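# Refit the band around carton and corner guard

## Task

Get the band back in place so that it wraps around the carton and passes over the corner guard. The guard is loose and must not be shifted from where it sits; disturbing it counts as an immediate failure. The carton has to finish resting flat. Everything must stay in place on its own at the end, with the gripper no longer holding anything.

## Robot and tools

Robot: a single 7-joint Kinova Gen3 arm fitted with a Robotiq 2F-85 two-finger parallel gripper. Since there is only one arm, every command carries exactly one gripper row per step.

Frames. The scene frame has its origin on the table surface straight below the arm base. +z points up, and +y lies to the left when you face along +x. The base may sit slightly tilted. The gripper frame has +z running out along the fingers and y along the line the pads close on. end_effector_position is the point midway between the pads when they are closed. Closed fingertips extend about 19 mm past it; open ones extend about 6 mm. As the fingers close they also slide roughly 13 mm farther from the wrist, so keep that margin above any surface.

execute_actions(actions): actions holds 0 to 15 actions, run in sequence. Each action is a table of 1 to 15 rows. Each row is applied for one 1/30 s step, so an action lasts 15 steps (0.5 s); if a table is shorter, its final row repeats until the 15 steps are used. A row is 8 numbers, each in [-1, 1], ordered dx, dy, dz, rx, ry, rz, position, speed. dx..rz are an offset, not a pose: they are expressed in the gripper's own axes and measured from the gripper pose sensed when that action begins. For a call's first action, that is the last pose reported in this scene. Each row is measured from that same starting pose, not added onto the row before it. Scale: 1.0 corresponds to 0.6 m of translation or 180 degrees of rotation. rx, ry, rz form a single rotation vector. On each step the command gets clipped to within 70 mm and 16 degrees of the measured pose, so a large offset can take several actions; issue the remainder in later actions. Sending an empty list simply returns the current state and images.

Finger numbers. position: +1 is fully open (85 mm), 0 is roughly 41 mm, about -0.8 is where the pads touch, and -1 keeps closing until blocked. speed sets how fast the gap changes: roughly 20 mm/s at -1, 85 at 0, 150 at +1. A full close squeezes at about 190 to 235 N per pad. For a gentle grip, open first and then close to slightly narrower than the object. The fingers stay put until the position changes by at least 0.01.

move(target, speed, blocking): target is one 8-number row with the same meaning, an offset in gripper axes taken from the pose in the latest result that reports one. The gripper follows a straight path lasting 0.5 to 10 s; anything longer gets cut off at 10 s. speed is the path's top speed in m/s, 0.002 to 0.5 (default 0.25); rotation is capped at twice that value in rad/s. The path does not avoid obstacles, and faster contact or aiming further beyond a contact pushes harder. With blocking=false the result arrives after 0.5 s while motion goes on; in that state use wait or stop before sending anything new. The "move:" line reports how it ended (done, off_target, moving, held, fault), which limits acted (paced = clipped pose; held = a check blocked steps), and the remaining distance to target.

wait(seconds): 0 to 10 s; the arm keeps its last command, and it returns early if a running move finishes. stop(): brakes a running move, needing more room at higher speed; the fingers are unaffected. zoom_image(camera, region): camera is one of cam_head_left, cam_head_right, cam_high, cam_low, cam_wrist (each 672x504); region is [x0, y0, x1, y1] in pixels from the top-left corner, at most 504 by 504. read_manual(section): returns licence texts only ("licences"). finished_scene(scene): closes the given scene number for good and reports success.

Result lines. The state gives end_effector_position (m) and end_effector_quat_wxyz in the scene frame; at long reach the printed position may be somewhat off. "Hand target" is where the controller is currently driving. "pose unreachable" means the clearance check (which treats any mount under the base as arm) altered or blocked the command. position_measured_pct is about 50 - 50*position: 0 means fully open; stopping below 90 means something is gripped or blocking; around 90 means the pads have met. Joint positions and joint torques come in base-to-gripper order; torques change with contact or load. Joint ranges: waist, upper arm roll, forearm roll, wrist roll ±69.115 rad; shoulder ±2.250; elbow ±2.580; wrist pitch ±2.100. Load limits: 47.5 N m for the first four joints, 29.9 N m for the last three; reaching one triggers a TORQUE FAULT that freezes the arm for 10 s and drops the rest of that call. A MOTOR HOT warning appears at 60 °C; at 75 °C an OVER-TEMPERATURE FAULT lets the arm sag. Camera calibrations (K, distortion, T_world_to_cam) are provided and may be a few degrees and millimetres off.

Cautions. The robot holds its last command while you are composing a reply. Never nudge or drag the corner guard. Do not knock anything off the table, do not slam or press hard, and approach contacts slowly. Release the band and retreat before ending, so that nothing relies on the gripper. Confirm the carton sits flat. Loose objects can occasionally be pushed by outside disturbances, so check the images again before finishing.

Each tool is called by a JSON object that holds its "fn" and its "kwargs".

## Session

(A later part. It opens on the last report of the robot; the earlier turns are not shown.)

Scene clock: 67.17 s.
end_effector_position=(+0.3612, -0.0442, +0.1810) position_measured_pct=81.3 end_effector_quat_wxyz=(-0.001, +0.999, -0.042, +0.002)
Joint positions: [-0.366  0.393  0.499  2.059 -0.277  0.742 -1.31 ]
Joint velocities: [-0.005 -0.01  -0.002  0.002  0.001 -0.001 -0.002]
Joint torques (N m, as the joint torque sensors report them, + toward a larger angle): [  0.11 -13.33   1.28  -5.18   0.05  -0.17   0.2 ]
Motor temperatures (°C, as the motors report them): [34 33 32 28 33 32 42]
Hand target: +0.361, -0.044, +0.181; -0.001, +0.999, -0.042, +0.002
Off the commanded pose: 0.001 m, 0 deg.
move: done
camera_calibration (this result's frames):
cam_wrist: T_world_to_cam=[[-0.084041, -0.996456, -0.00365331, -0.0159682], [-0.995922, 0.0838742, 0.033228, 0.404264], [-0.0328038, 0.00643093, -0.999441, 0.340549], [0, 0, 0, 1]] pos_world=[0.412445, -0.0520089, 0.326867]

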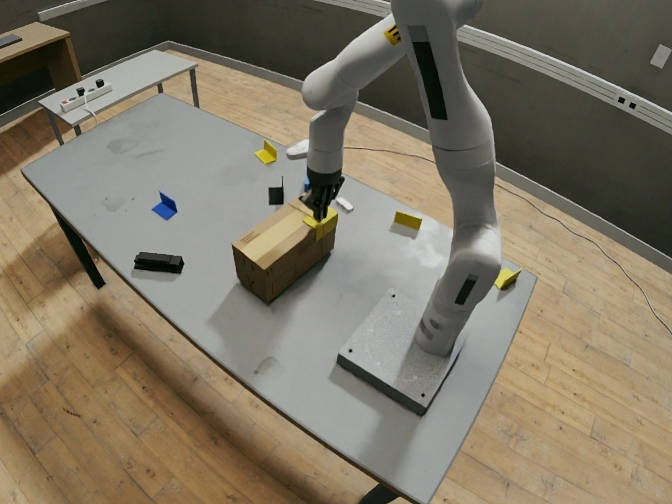

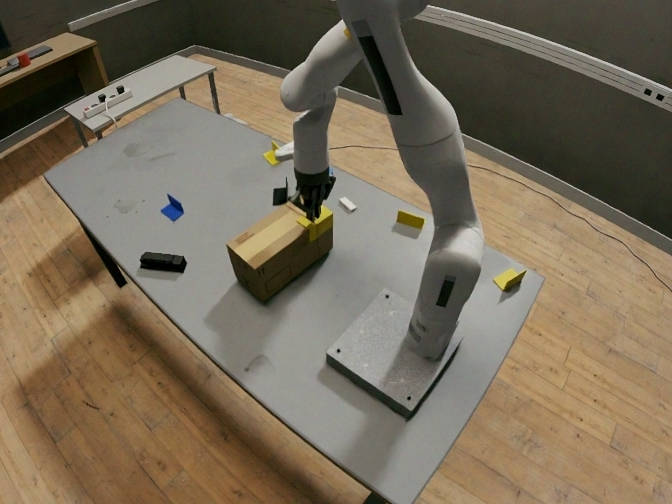

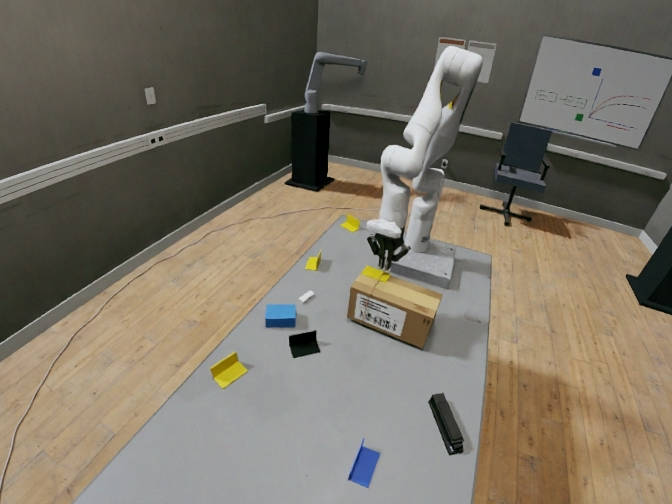

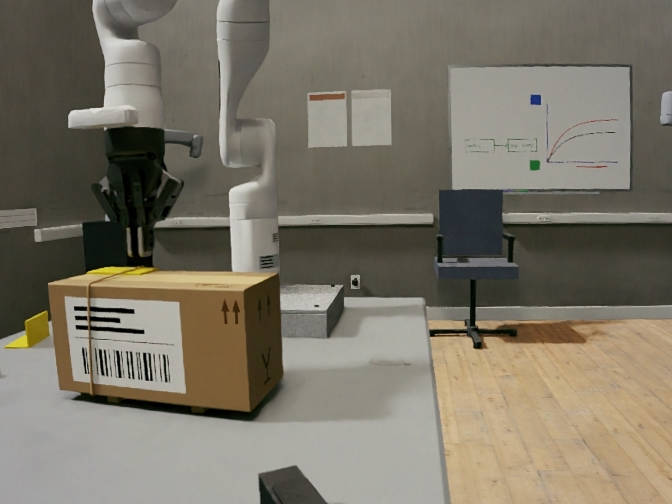

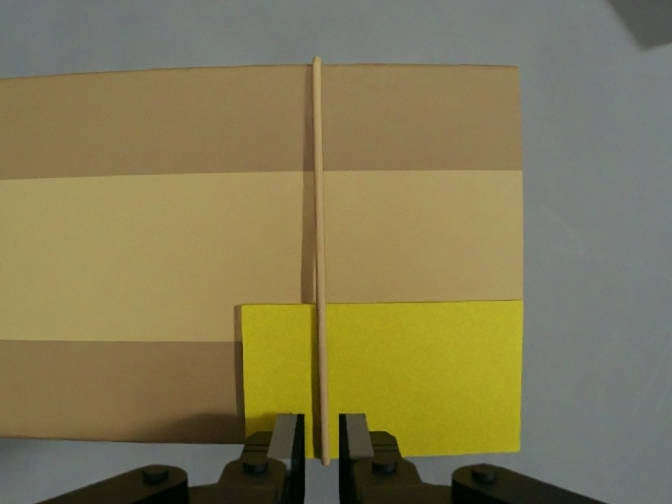

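{"fn": "move", "kwargs": {"target": [-0.003,0.001,0.0258,0,0,0,-0.62,-1], "speed": 0.018}}

{"fn": "execute_actions", "kwargs": {"actions": [[[0,0,0,0,0,0,-0.83,-1]]]}}

{"fn": "move", "kwargs": {"target": [-0.006,0,-0.014,0,0,0,-0.83,-1], "speed": 0.015}}

Scene clock: 74.03 s.
end_effector_position=(+0.3596, -0.0445, +0.1655) position_measured_pct=81.3 end_effector_quat_wxyz=(-0.001, +0.999, -0.042, +0.002)
Joint positions: [-0.347  0.422  0.479  2.083 -0.304  0.691 -1.284]
Joint velocities: [0.001 0.002 0.002 0.003 0.    0.    0.001]
Joint torques (N m, as the joint torque sensors report them, + toward a larger angle): [ -0.21 -13.4    1.3   -5.4   -0.11  -0.13  -0.05]
Motor temperatures (°C, as the motors report them): [34 33 32 28 33 32 42]
Hand target: +0.360, -0.045, +0.165; -0.001, +0.999, -0.042, +0.002
Off the commanded pose: 0.000 m, 0 deg.
move: done
camera_calibration (this result's frames):
cam_wrist: T_world_to_cam=[[-0.0837625, -0.996478, -0.00390621, -0.0164866], [-0.995953, 0.083589, 0.0330181, 0.403149], [-0.0325753, 0.00665608, -0.999447, 0.325002], [0, 0, 0, 1]] pos_world=[0.410724, -0.0522906, 0.311447]

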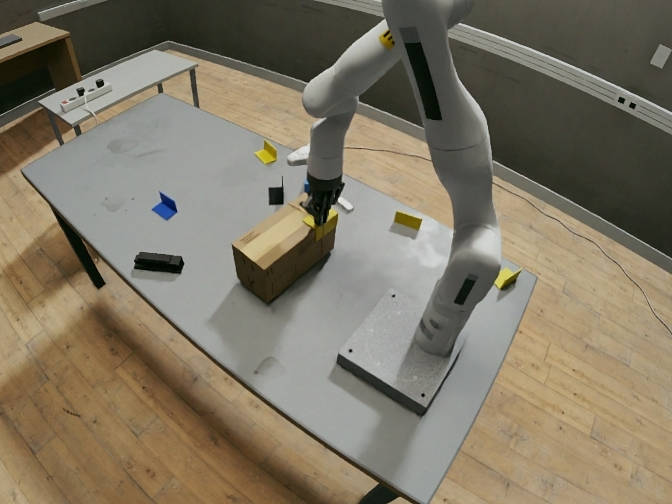

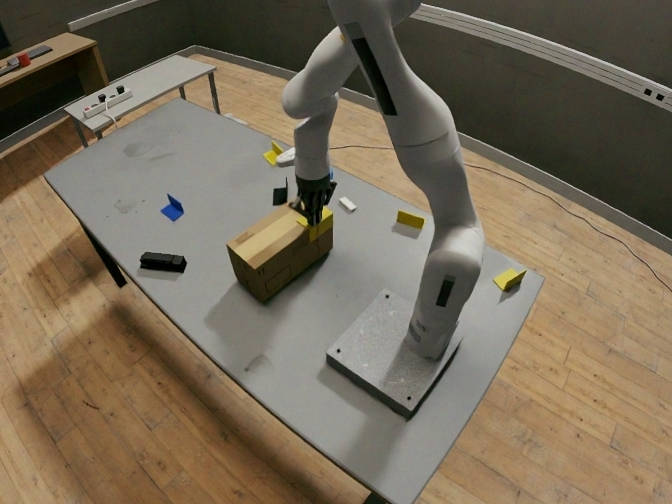

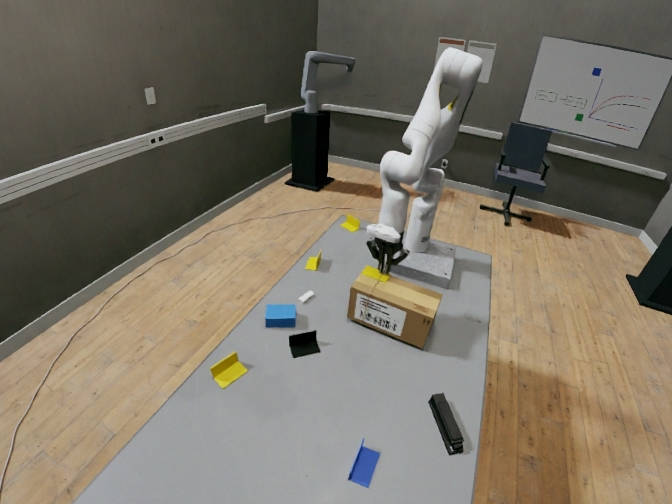

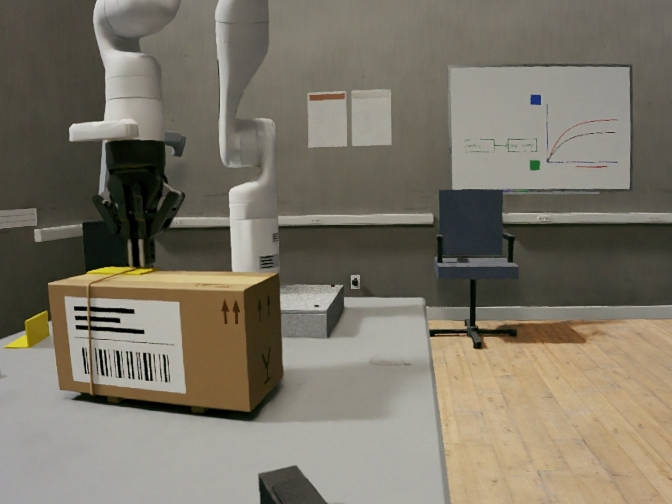

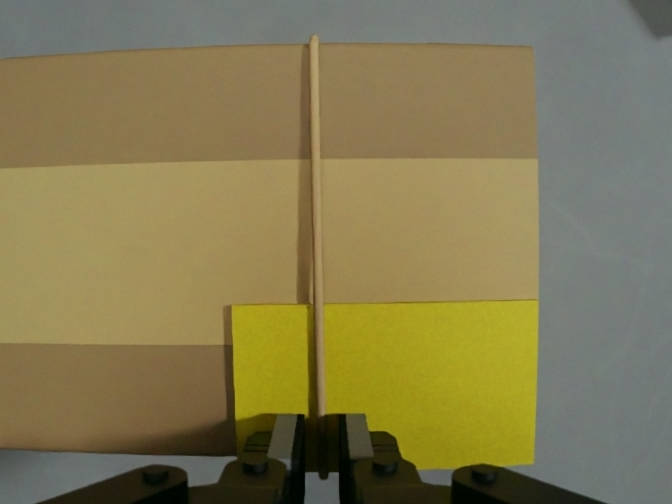

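Scene clock: 74.53 s.
end_effector_position=(+0.3595, -0.0446, +0.1655) position_measured_pct=89.3 end_effector_quat_wxyz=(-0.001, +0.999, -0.042, +0.002)
Joint positions: [-0.347  0.422  0.479  2.083 -0.304  0.691 -1.284]
Joint velocities: [-0.    -0.001  0.     0.002 -0.001  0.001 -0.   ]
Joint torques (N m, as the joint torque sensors report them, + toward a larger angle): [ -0.21 -13.36   1.19  -5.06  -0.04  -0.13   0.01]
Motor temperatures (°C, as the motors report them): [34 33 32 28 33 32 42]
Hand target: +0.360, -0.044, +0.166; -0.001, +0.999, -0.042, +0.002
Off the commanded pose: 0.000 m, 0 deg.
camera_calibration (this result's frames):
cam_wrist: T_world_to_cam=[[-0.0838334, -0.996472, -0.00387523, -0.0165211], [-0.995945, 0.0836604, 0.0330847, 0.403099], [-0.0326438, 0.00663312, -0.999445, 0.325043], [0, 0, 0, 1]] pos_world=[0.41069, -0.0523422, 0.311462]

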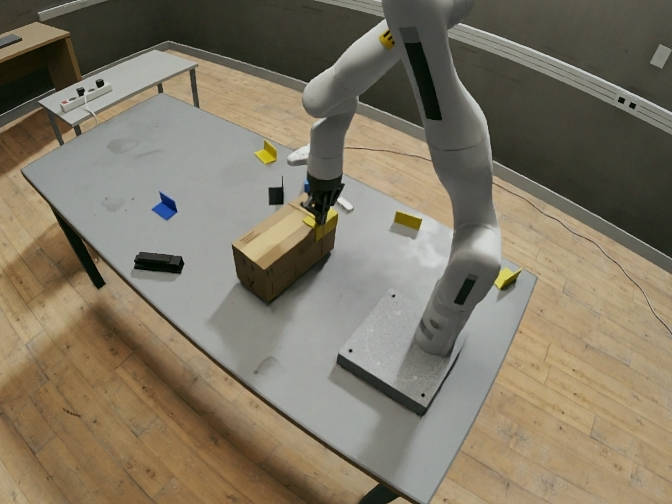

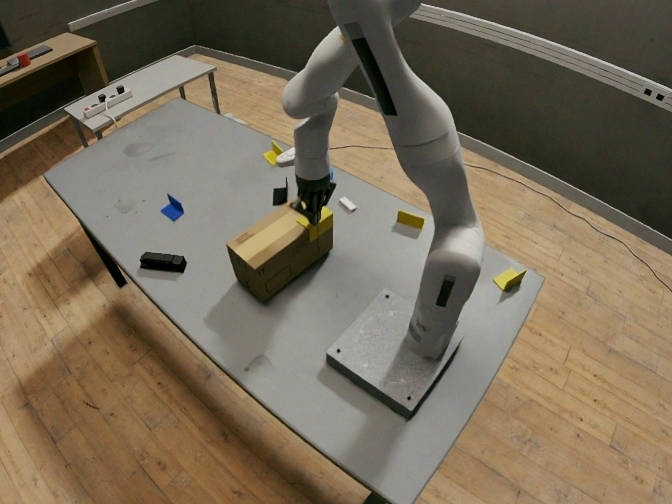

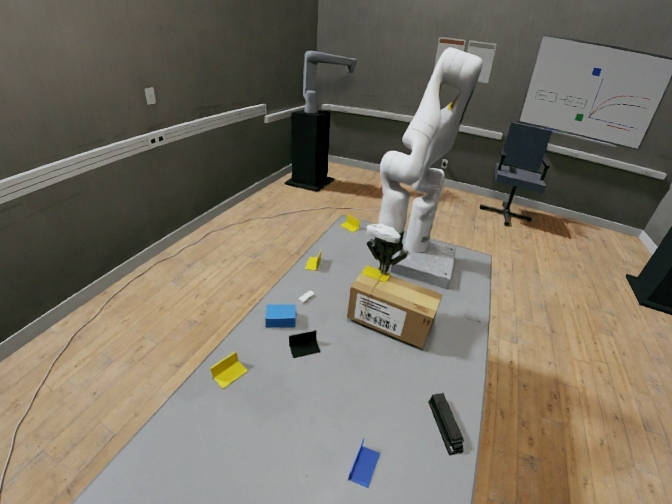

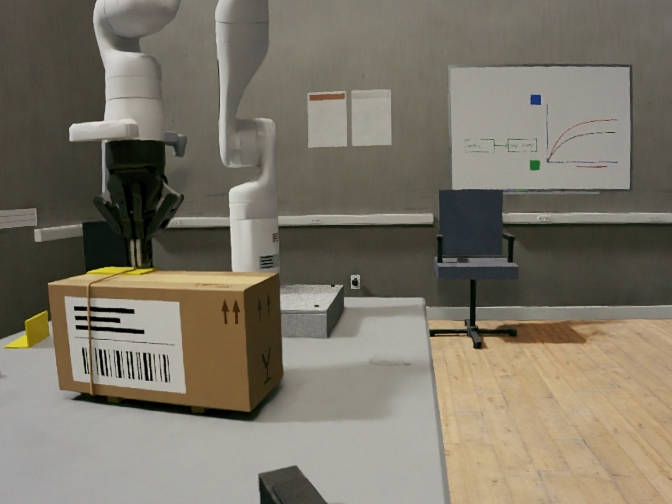

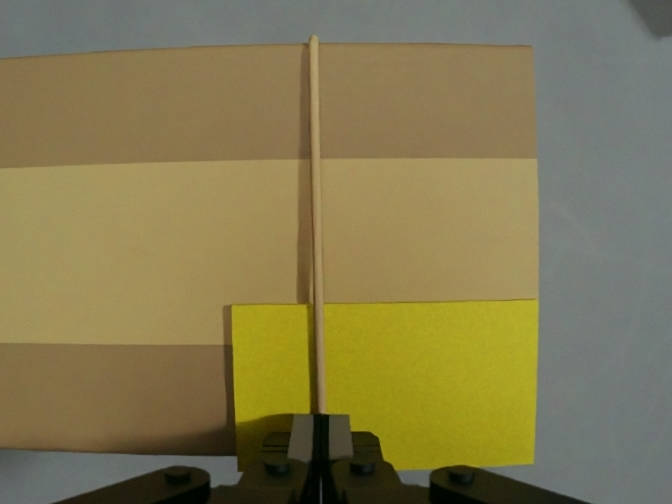

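Scene clock: 75.37 s.
end_effector_position=(+0.3563, -0.0445, +0.1738) position_measured_pct=90.1 end_effector_quat_wxyz=(-0.001, +0.999, -0.042, +0.002)
Joint positions: [-0.36   0.399  0.492  2.084 -0.287  0.712 -1.299]
Joint velocities: [-0.002 -0.002 -0.001  0.     0.    -0.001 -0.   ]
Joint torques (N m, as the joint torque sensors report them, + toward a larger angle): [ -0.1  -13.12   1.23  -5.01  -0.17   0.42   0.11]
Motor temperatures (°C, as the motors report them): [34 33 32 28 33 32 42]
Hand target: +0.356, -0.044, +0.174; -0.001, +0.999, -0.042, +0.002
Off the commanded pose: 0.000 m, 0 deg.
move: done
camera_calibration (this result's frames):
cam_wrist: T_world_to_cam=[[-0.0840288, -0.996458, -0.00339189, -0.0166777], [-0.995947, 0.0838753, 0.0324583, 0.399699], [-0.0320588, 0.00610558, -0.999467, 0.332974], [0, 0, 0, 1]] pos_world=[0.407353, -0.0521766, 0.319767]

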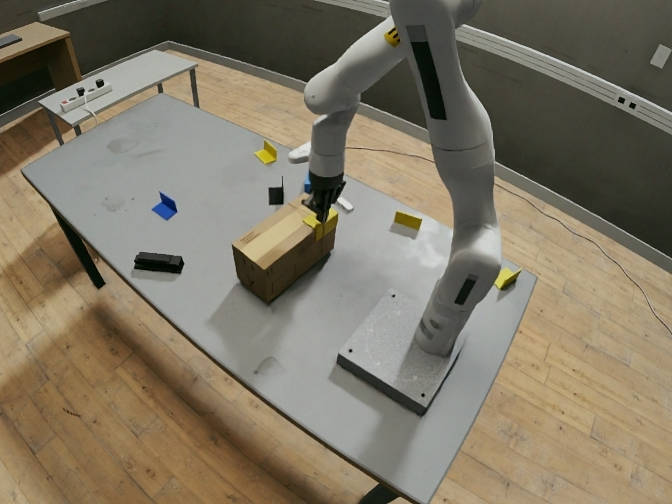

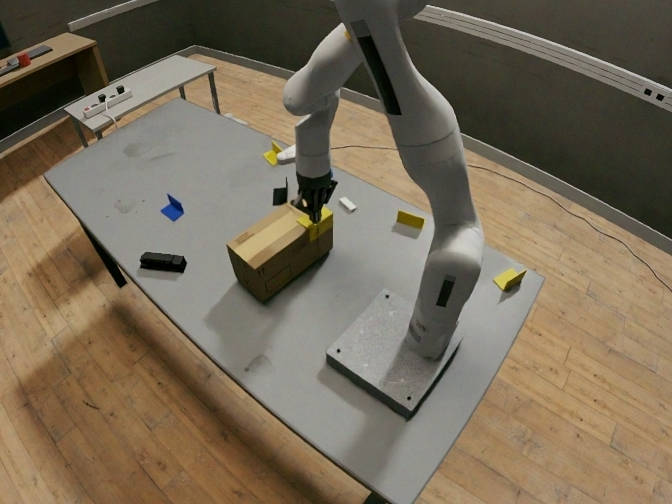

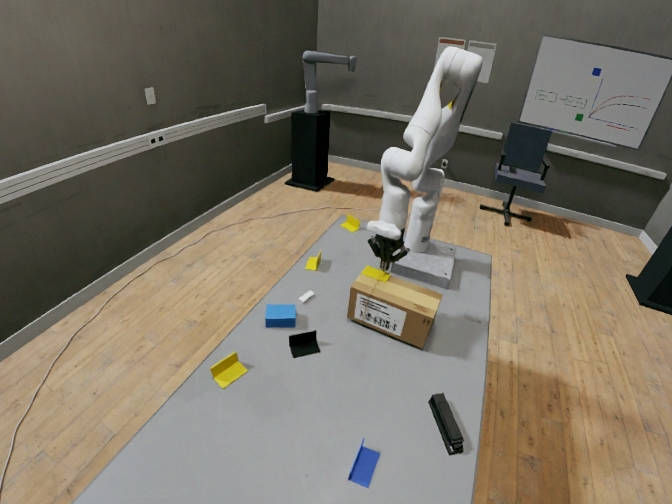

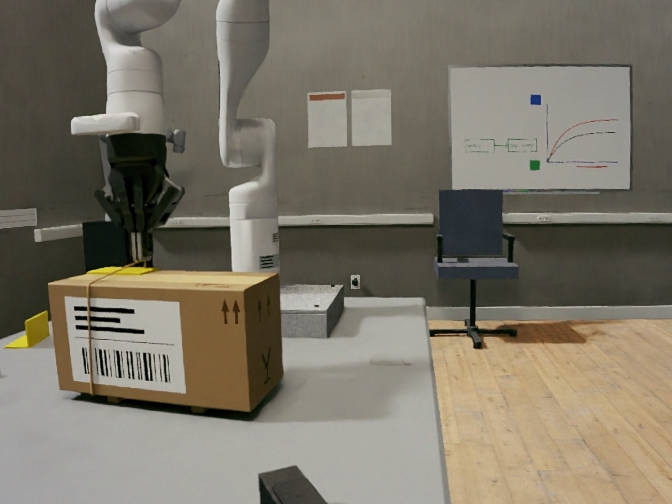

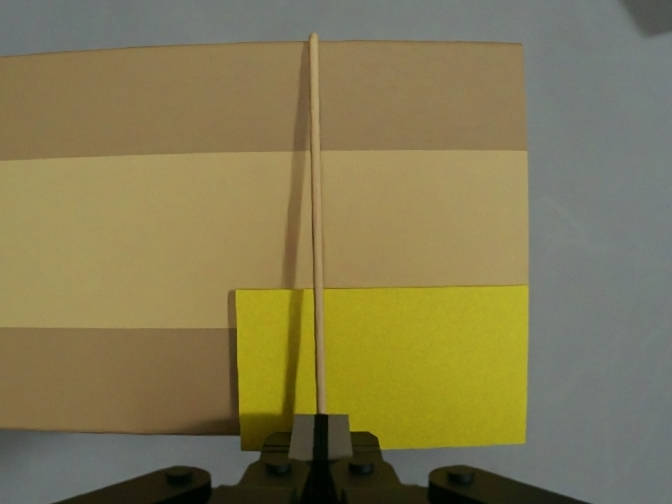

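{"fn": "move", "kwargs": {"target": [-0.018,0.004,-0.006,0,0,0,-0.83,-1], "speed": 0.02}}

{"fn": "move", "kwargs": {"target": [0,0.04,0,0,0,0,-0.83,-1], "speed": 0.025}}

{"fn": "move", "kwargs": {"target": [0.012,-0.031,0,0,0,0,-0.83,-1], "speed": 0.03}}

{"fn": "zoom_image", "kwargs": {"camera": "cam_head_left", "region": [265,185,345,265]}}

{"fn": "zoom_image", "kwargs": {"camera": "cam_low", "region": [40,250,300,430]}}

Scene clock: 80.10 s.
end_effector_position=(+0.3460, -0.0461, +0.1773) position_measured_pct=90.1 end_effector_quat_wxyz=(-0.001, +0.999, -0.042, +0.003)
Joint positions: [-0.367  0.372  0.501  2.111 -0.274  0.707 -1.302]
Joint velocities: [-0.    -0.003 -0.    -0.001 -0.001  0.002  0.   ]
Joint torques (N m, as the joint torque sensors report them, + toward a larger angle): [ -0.21 -12.78   1.26  -4.78  -0.01   0.58   0.09]
Motor temperatures (°C, as the motors report them): [34 33 32 28 33 32 42]
Hand target: +0.345, -0.046, +0.177; -0.001, +0.999, -0.042, +0.002
Off the commanded pose: 0.001 m, 0 deg.
move: done
camera_calibration (this result's frames):
cam_wrist: T_world_to_cam=[[-0.0840519, -0.996457, -0.00291114, -0.0192085], [-0.995987, 0.0839214, 0.0311112, 0.389754], [-0.0307567, 0.00551442, -0.999512, 0.335677], [0, 0, 0, 1]] pos_world=[0.3969, -0.0537002, 0.323332]

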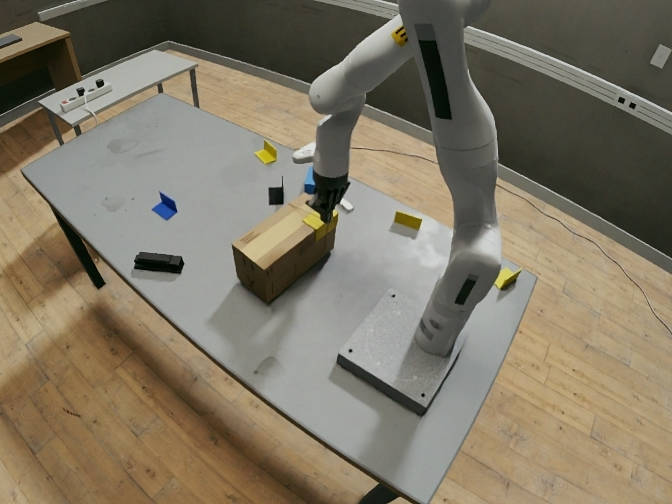

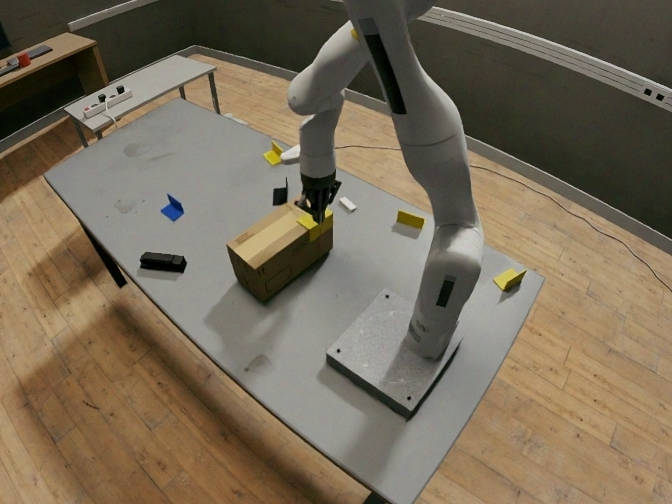

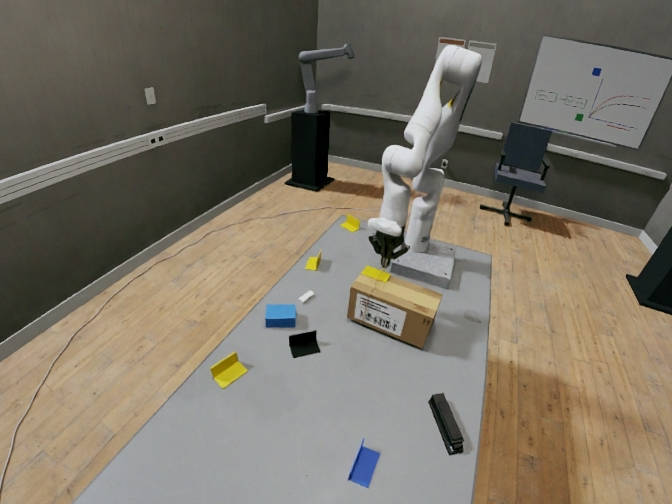

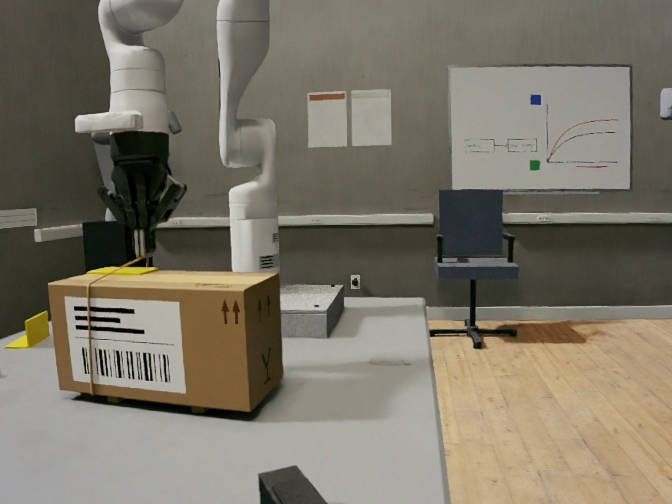

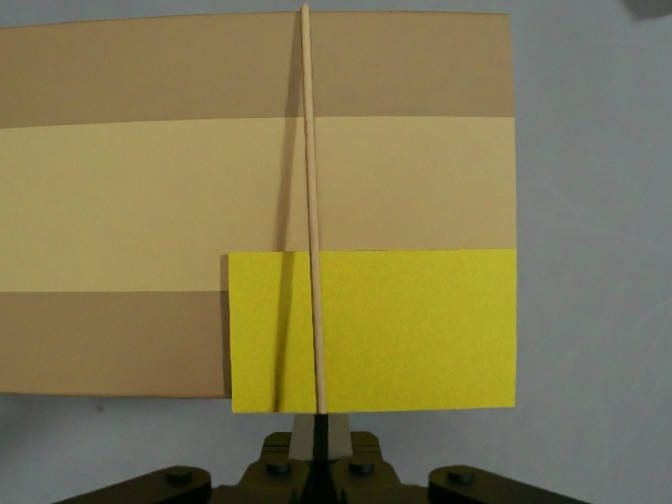

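Scene clock: 81.30 s.
end_effector_position=(+0.3447, -0.0696, +0.1774) position_measured_pct=90.1 end_effector_quat_wxyz=(-0.001, +0.999, -0.042, +0.004)
Joint positions: [-0.298  0.376  0.502  2.104 -0.279  0.709 -1.229]
Joint velocities: [ 0.003  0.001  0.004  0.001 -0.002  0.001  0.003]
Joint torques (N m, as the joint torque sensors report them, + toward a larger angle): [  0.59 -12.78   1.71  -4.34   0.42   0.53   0.54]
Motor temperatures (°C, as the motors report them): [34 33 32 28 33 32 42]
Hand target: +0.344, -0.070, +0.177; -0.001, +0.999, -0.042, +0.003
Off the commanded pose: 0.001 m, 0 deg.
move: done
camera_calibration (this result's frames):
cam_wrist: T_world_to_cam=[[-0.0830501, -0.996541, -0.00286053, -0.0431456], [-0.996119, 0.0829302, 0.029495, 0.390706], [-0.0291558, 0.00529899, -0.999561, 0.335255], [0, 0, 0, 1]] pos_world=[0.395381, -0.0771742, 0.32346]

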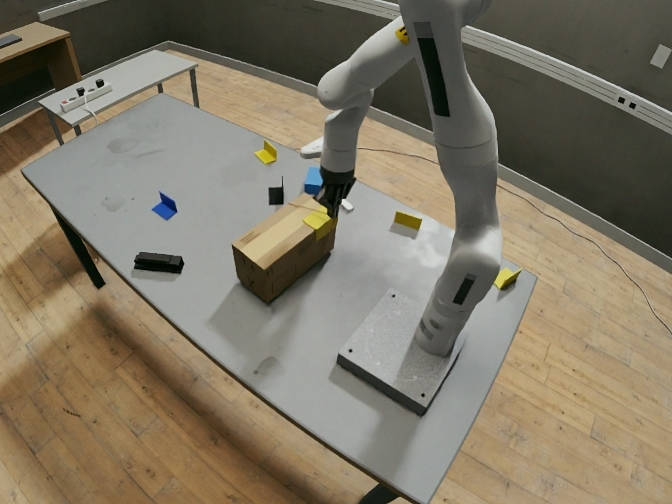

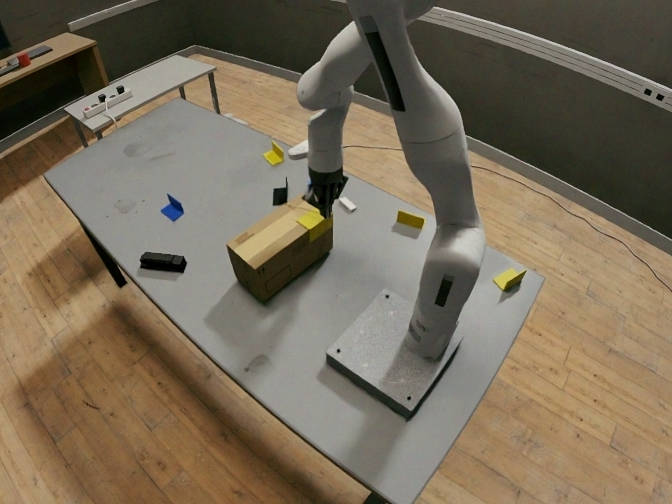

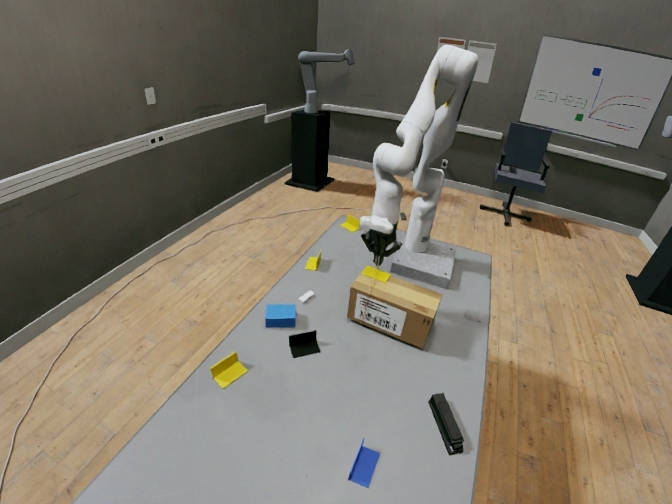

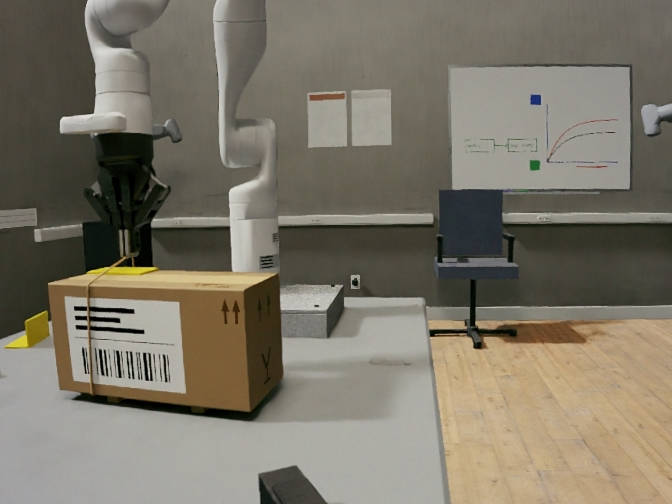

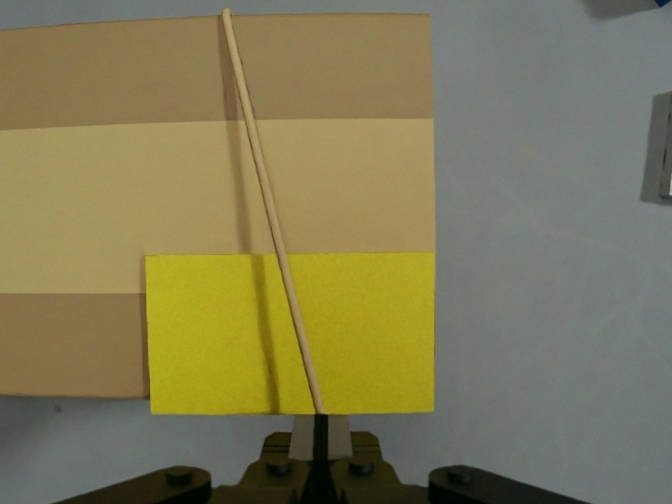

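Scene clock: 82.20 s.
end_effector_position=(+0.3540, -0.0519, +0.1774) position_measured_pct=90.1 end_effector_quat_wxyz=(-0.001, +0.999, -0.042, +0.004)
Joint positions: [-0.347  0.387  0.499  2.087 -0.281  0.716 -1.283]
Joint velocities: [-0.003 -0.    -0.003  0.001  0.002  0.    -0.002]
Joint torques (N m, as the joint torque sensors report them, + toward a larger angle): [  0.05 -13.47   1.42  -4.77   0.     0.35   0.23]
Motor temperatures (°C, as the motors report them): [34 33 32 28 33 32 42]
Hand target: +0.353, -0.052, +0.177; -0.001, +0.999, -0.042, +0.004
Off the commanded pose: 0.001 m, 0 deg.
move: done
camera_calibration (this result's frames):
cam_wrist: T_world_to_cam=[[-0.0833539, -0.996516, -0.002679, -0.0246257], [-0.996121, 0.0832441, 0.028536, 0.398639], [-0.0282136, 0.0050472, -0.999589, 0.335174], [0, 0, 0, 1]] pos_world=[0.404497, -0.059416, 0.323595]

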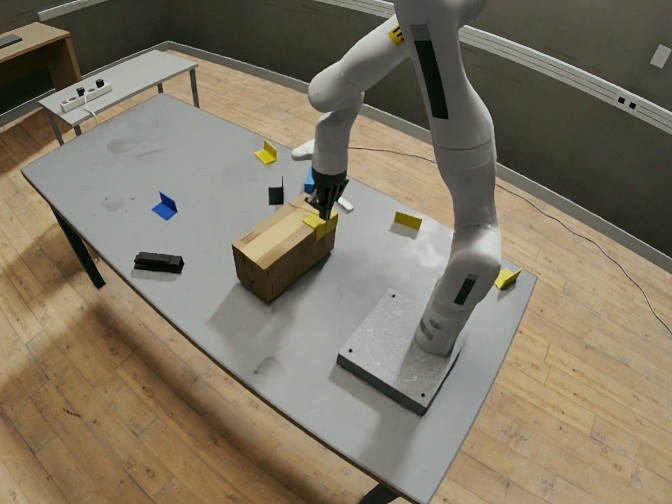

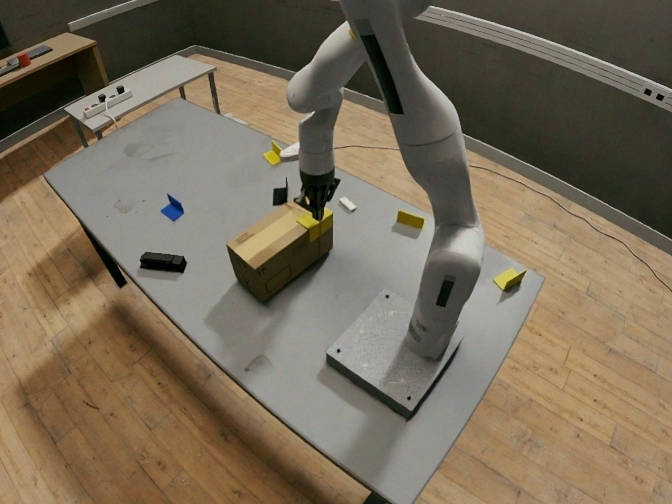

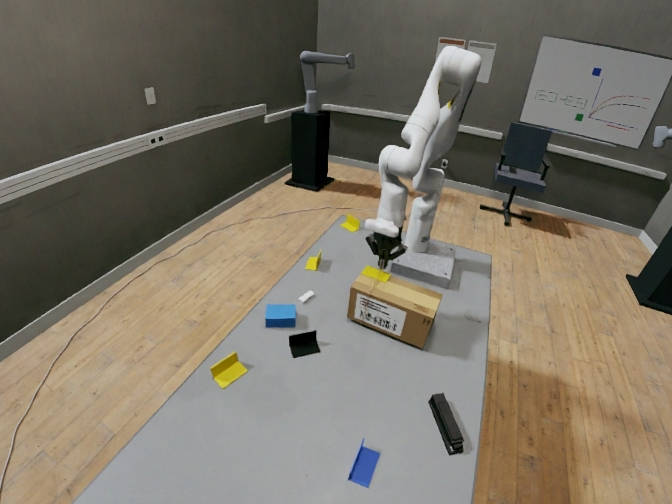

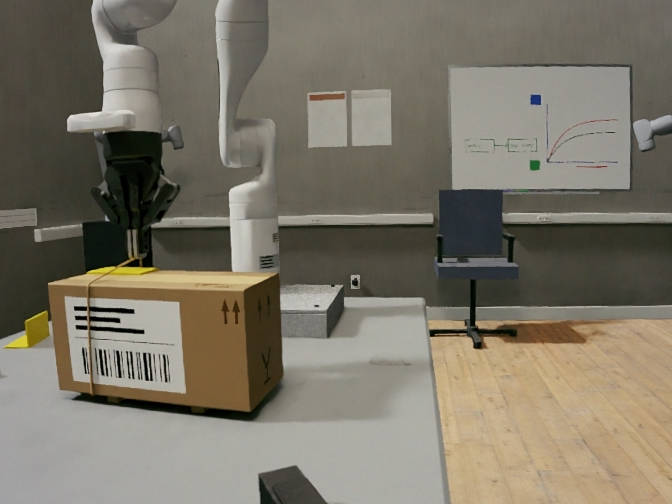

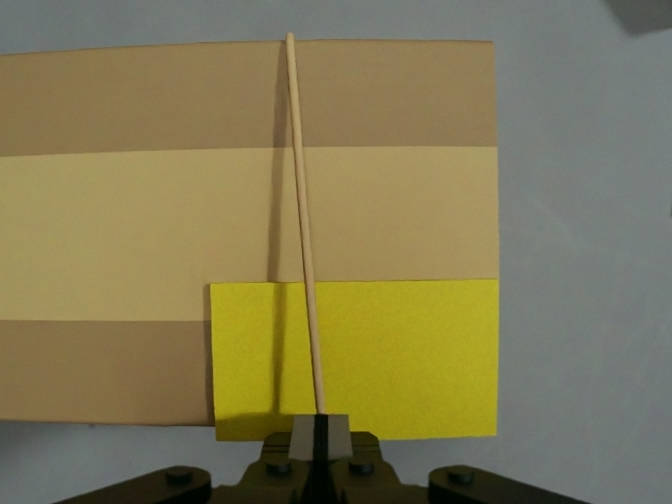

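Region (265, 185, 345, 265) of cam_head_left's 672x504 image, scaled by 6.300, with more detail than that image has.

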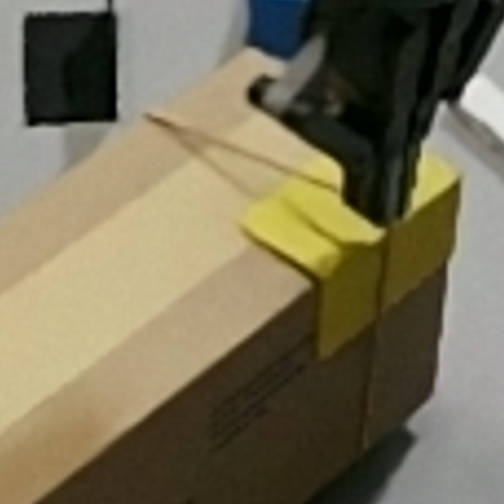

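Region (40, 250, 300, 430) of cam_low's 672x504 image, scaled by 1.938, with more detail than that image has; it fills the top 349 rows of this view, and the rest is white.

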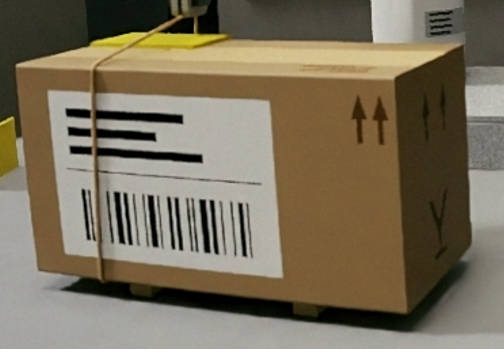

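{"fn": "execute_actions", "kwargs": {"actions": []}}

Scene clock: 87.37 s.
end_effector_position=(+0.3540, -0.0517, +0.1774) position_measured_pct=90.1 end_effector_quat_wxyz=(-0.001, +0.999, -0.042, +0.004)
Joint positions: [-0.347  0.387  0.499  2.087 -0.281  0.716 -1.283]
Joint velocities: [ 0.     0.001 -0.001 -0.001  0.     0.001  0.   ]
Joint torques (N m, as the joint torque sensors report them, + toward a larger angle): [ -0.08 -13.75   1.45  -4.92   0.14   0.44   0.09]
Motor temperatures (°C, as the motors report them): [34 33 32 28 33 32 42]
Hand target: +0.353, -0.052, +0.177; -0.001, +0.999, -0.042, +0.004
Off the commanded pose: 0.001 m, 0 deg.
camera_calibration (this result's frames):
cam_wrist: T_world_to_cam=[[-0.0829241, -0.996552, -0.00262456, -0.0246386], [-0.996153, 0.0828155, 0.0286391, 0.398608], [-0.028323, 0.00498933, -0.999586, 0.335175], [0, 0, 0, 1]] pos_world=[0.404525, -0.0592369, 0.323556]

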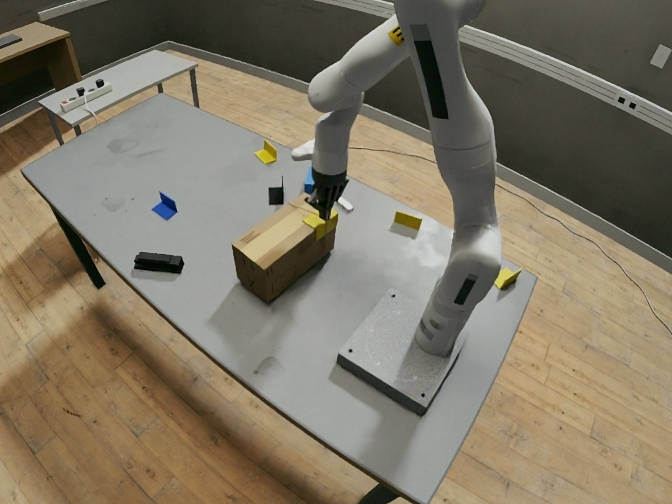

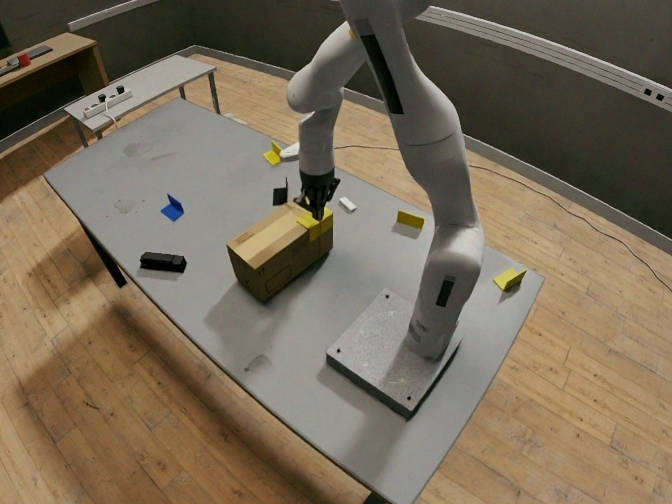

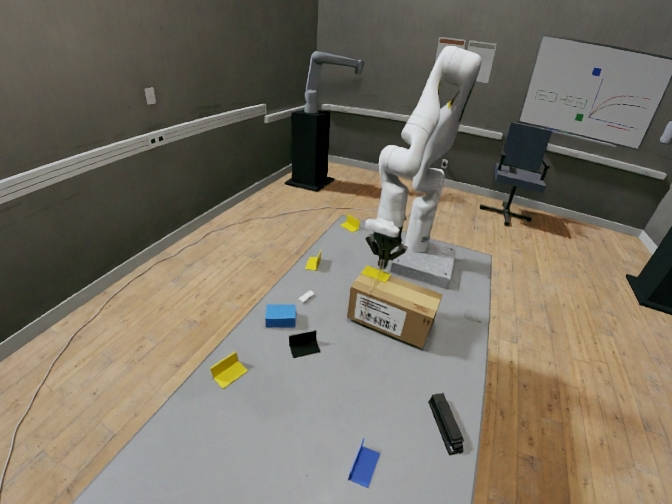

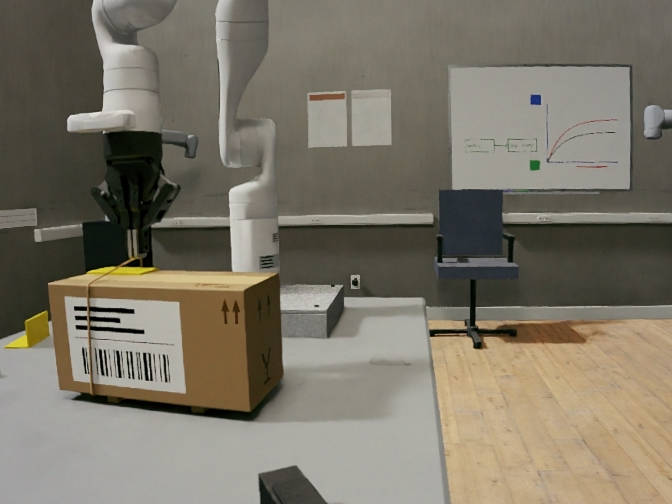

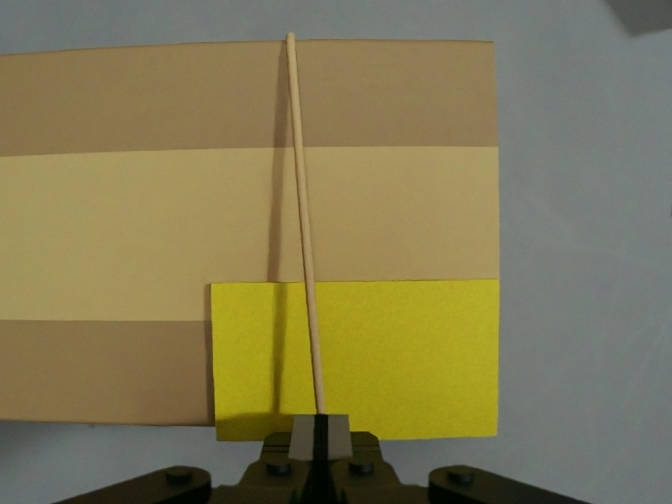

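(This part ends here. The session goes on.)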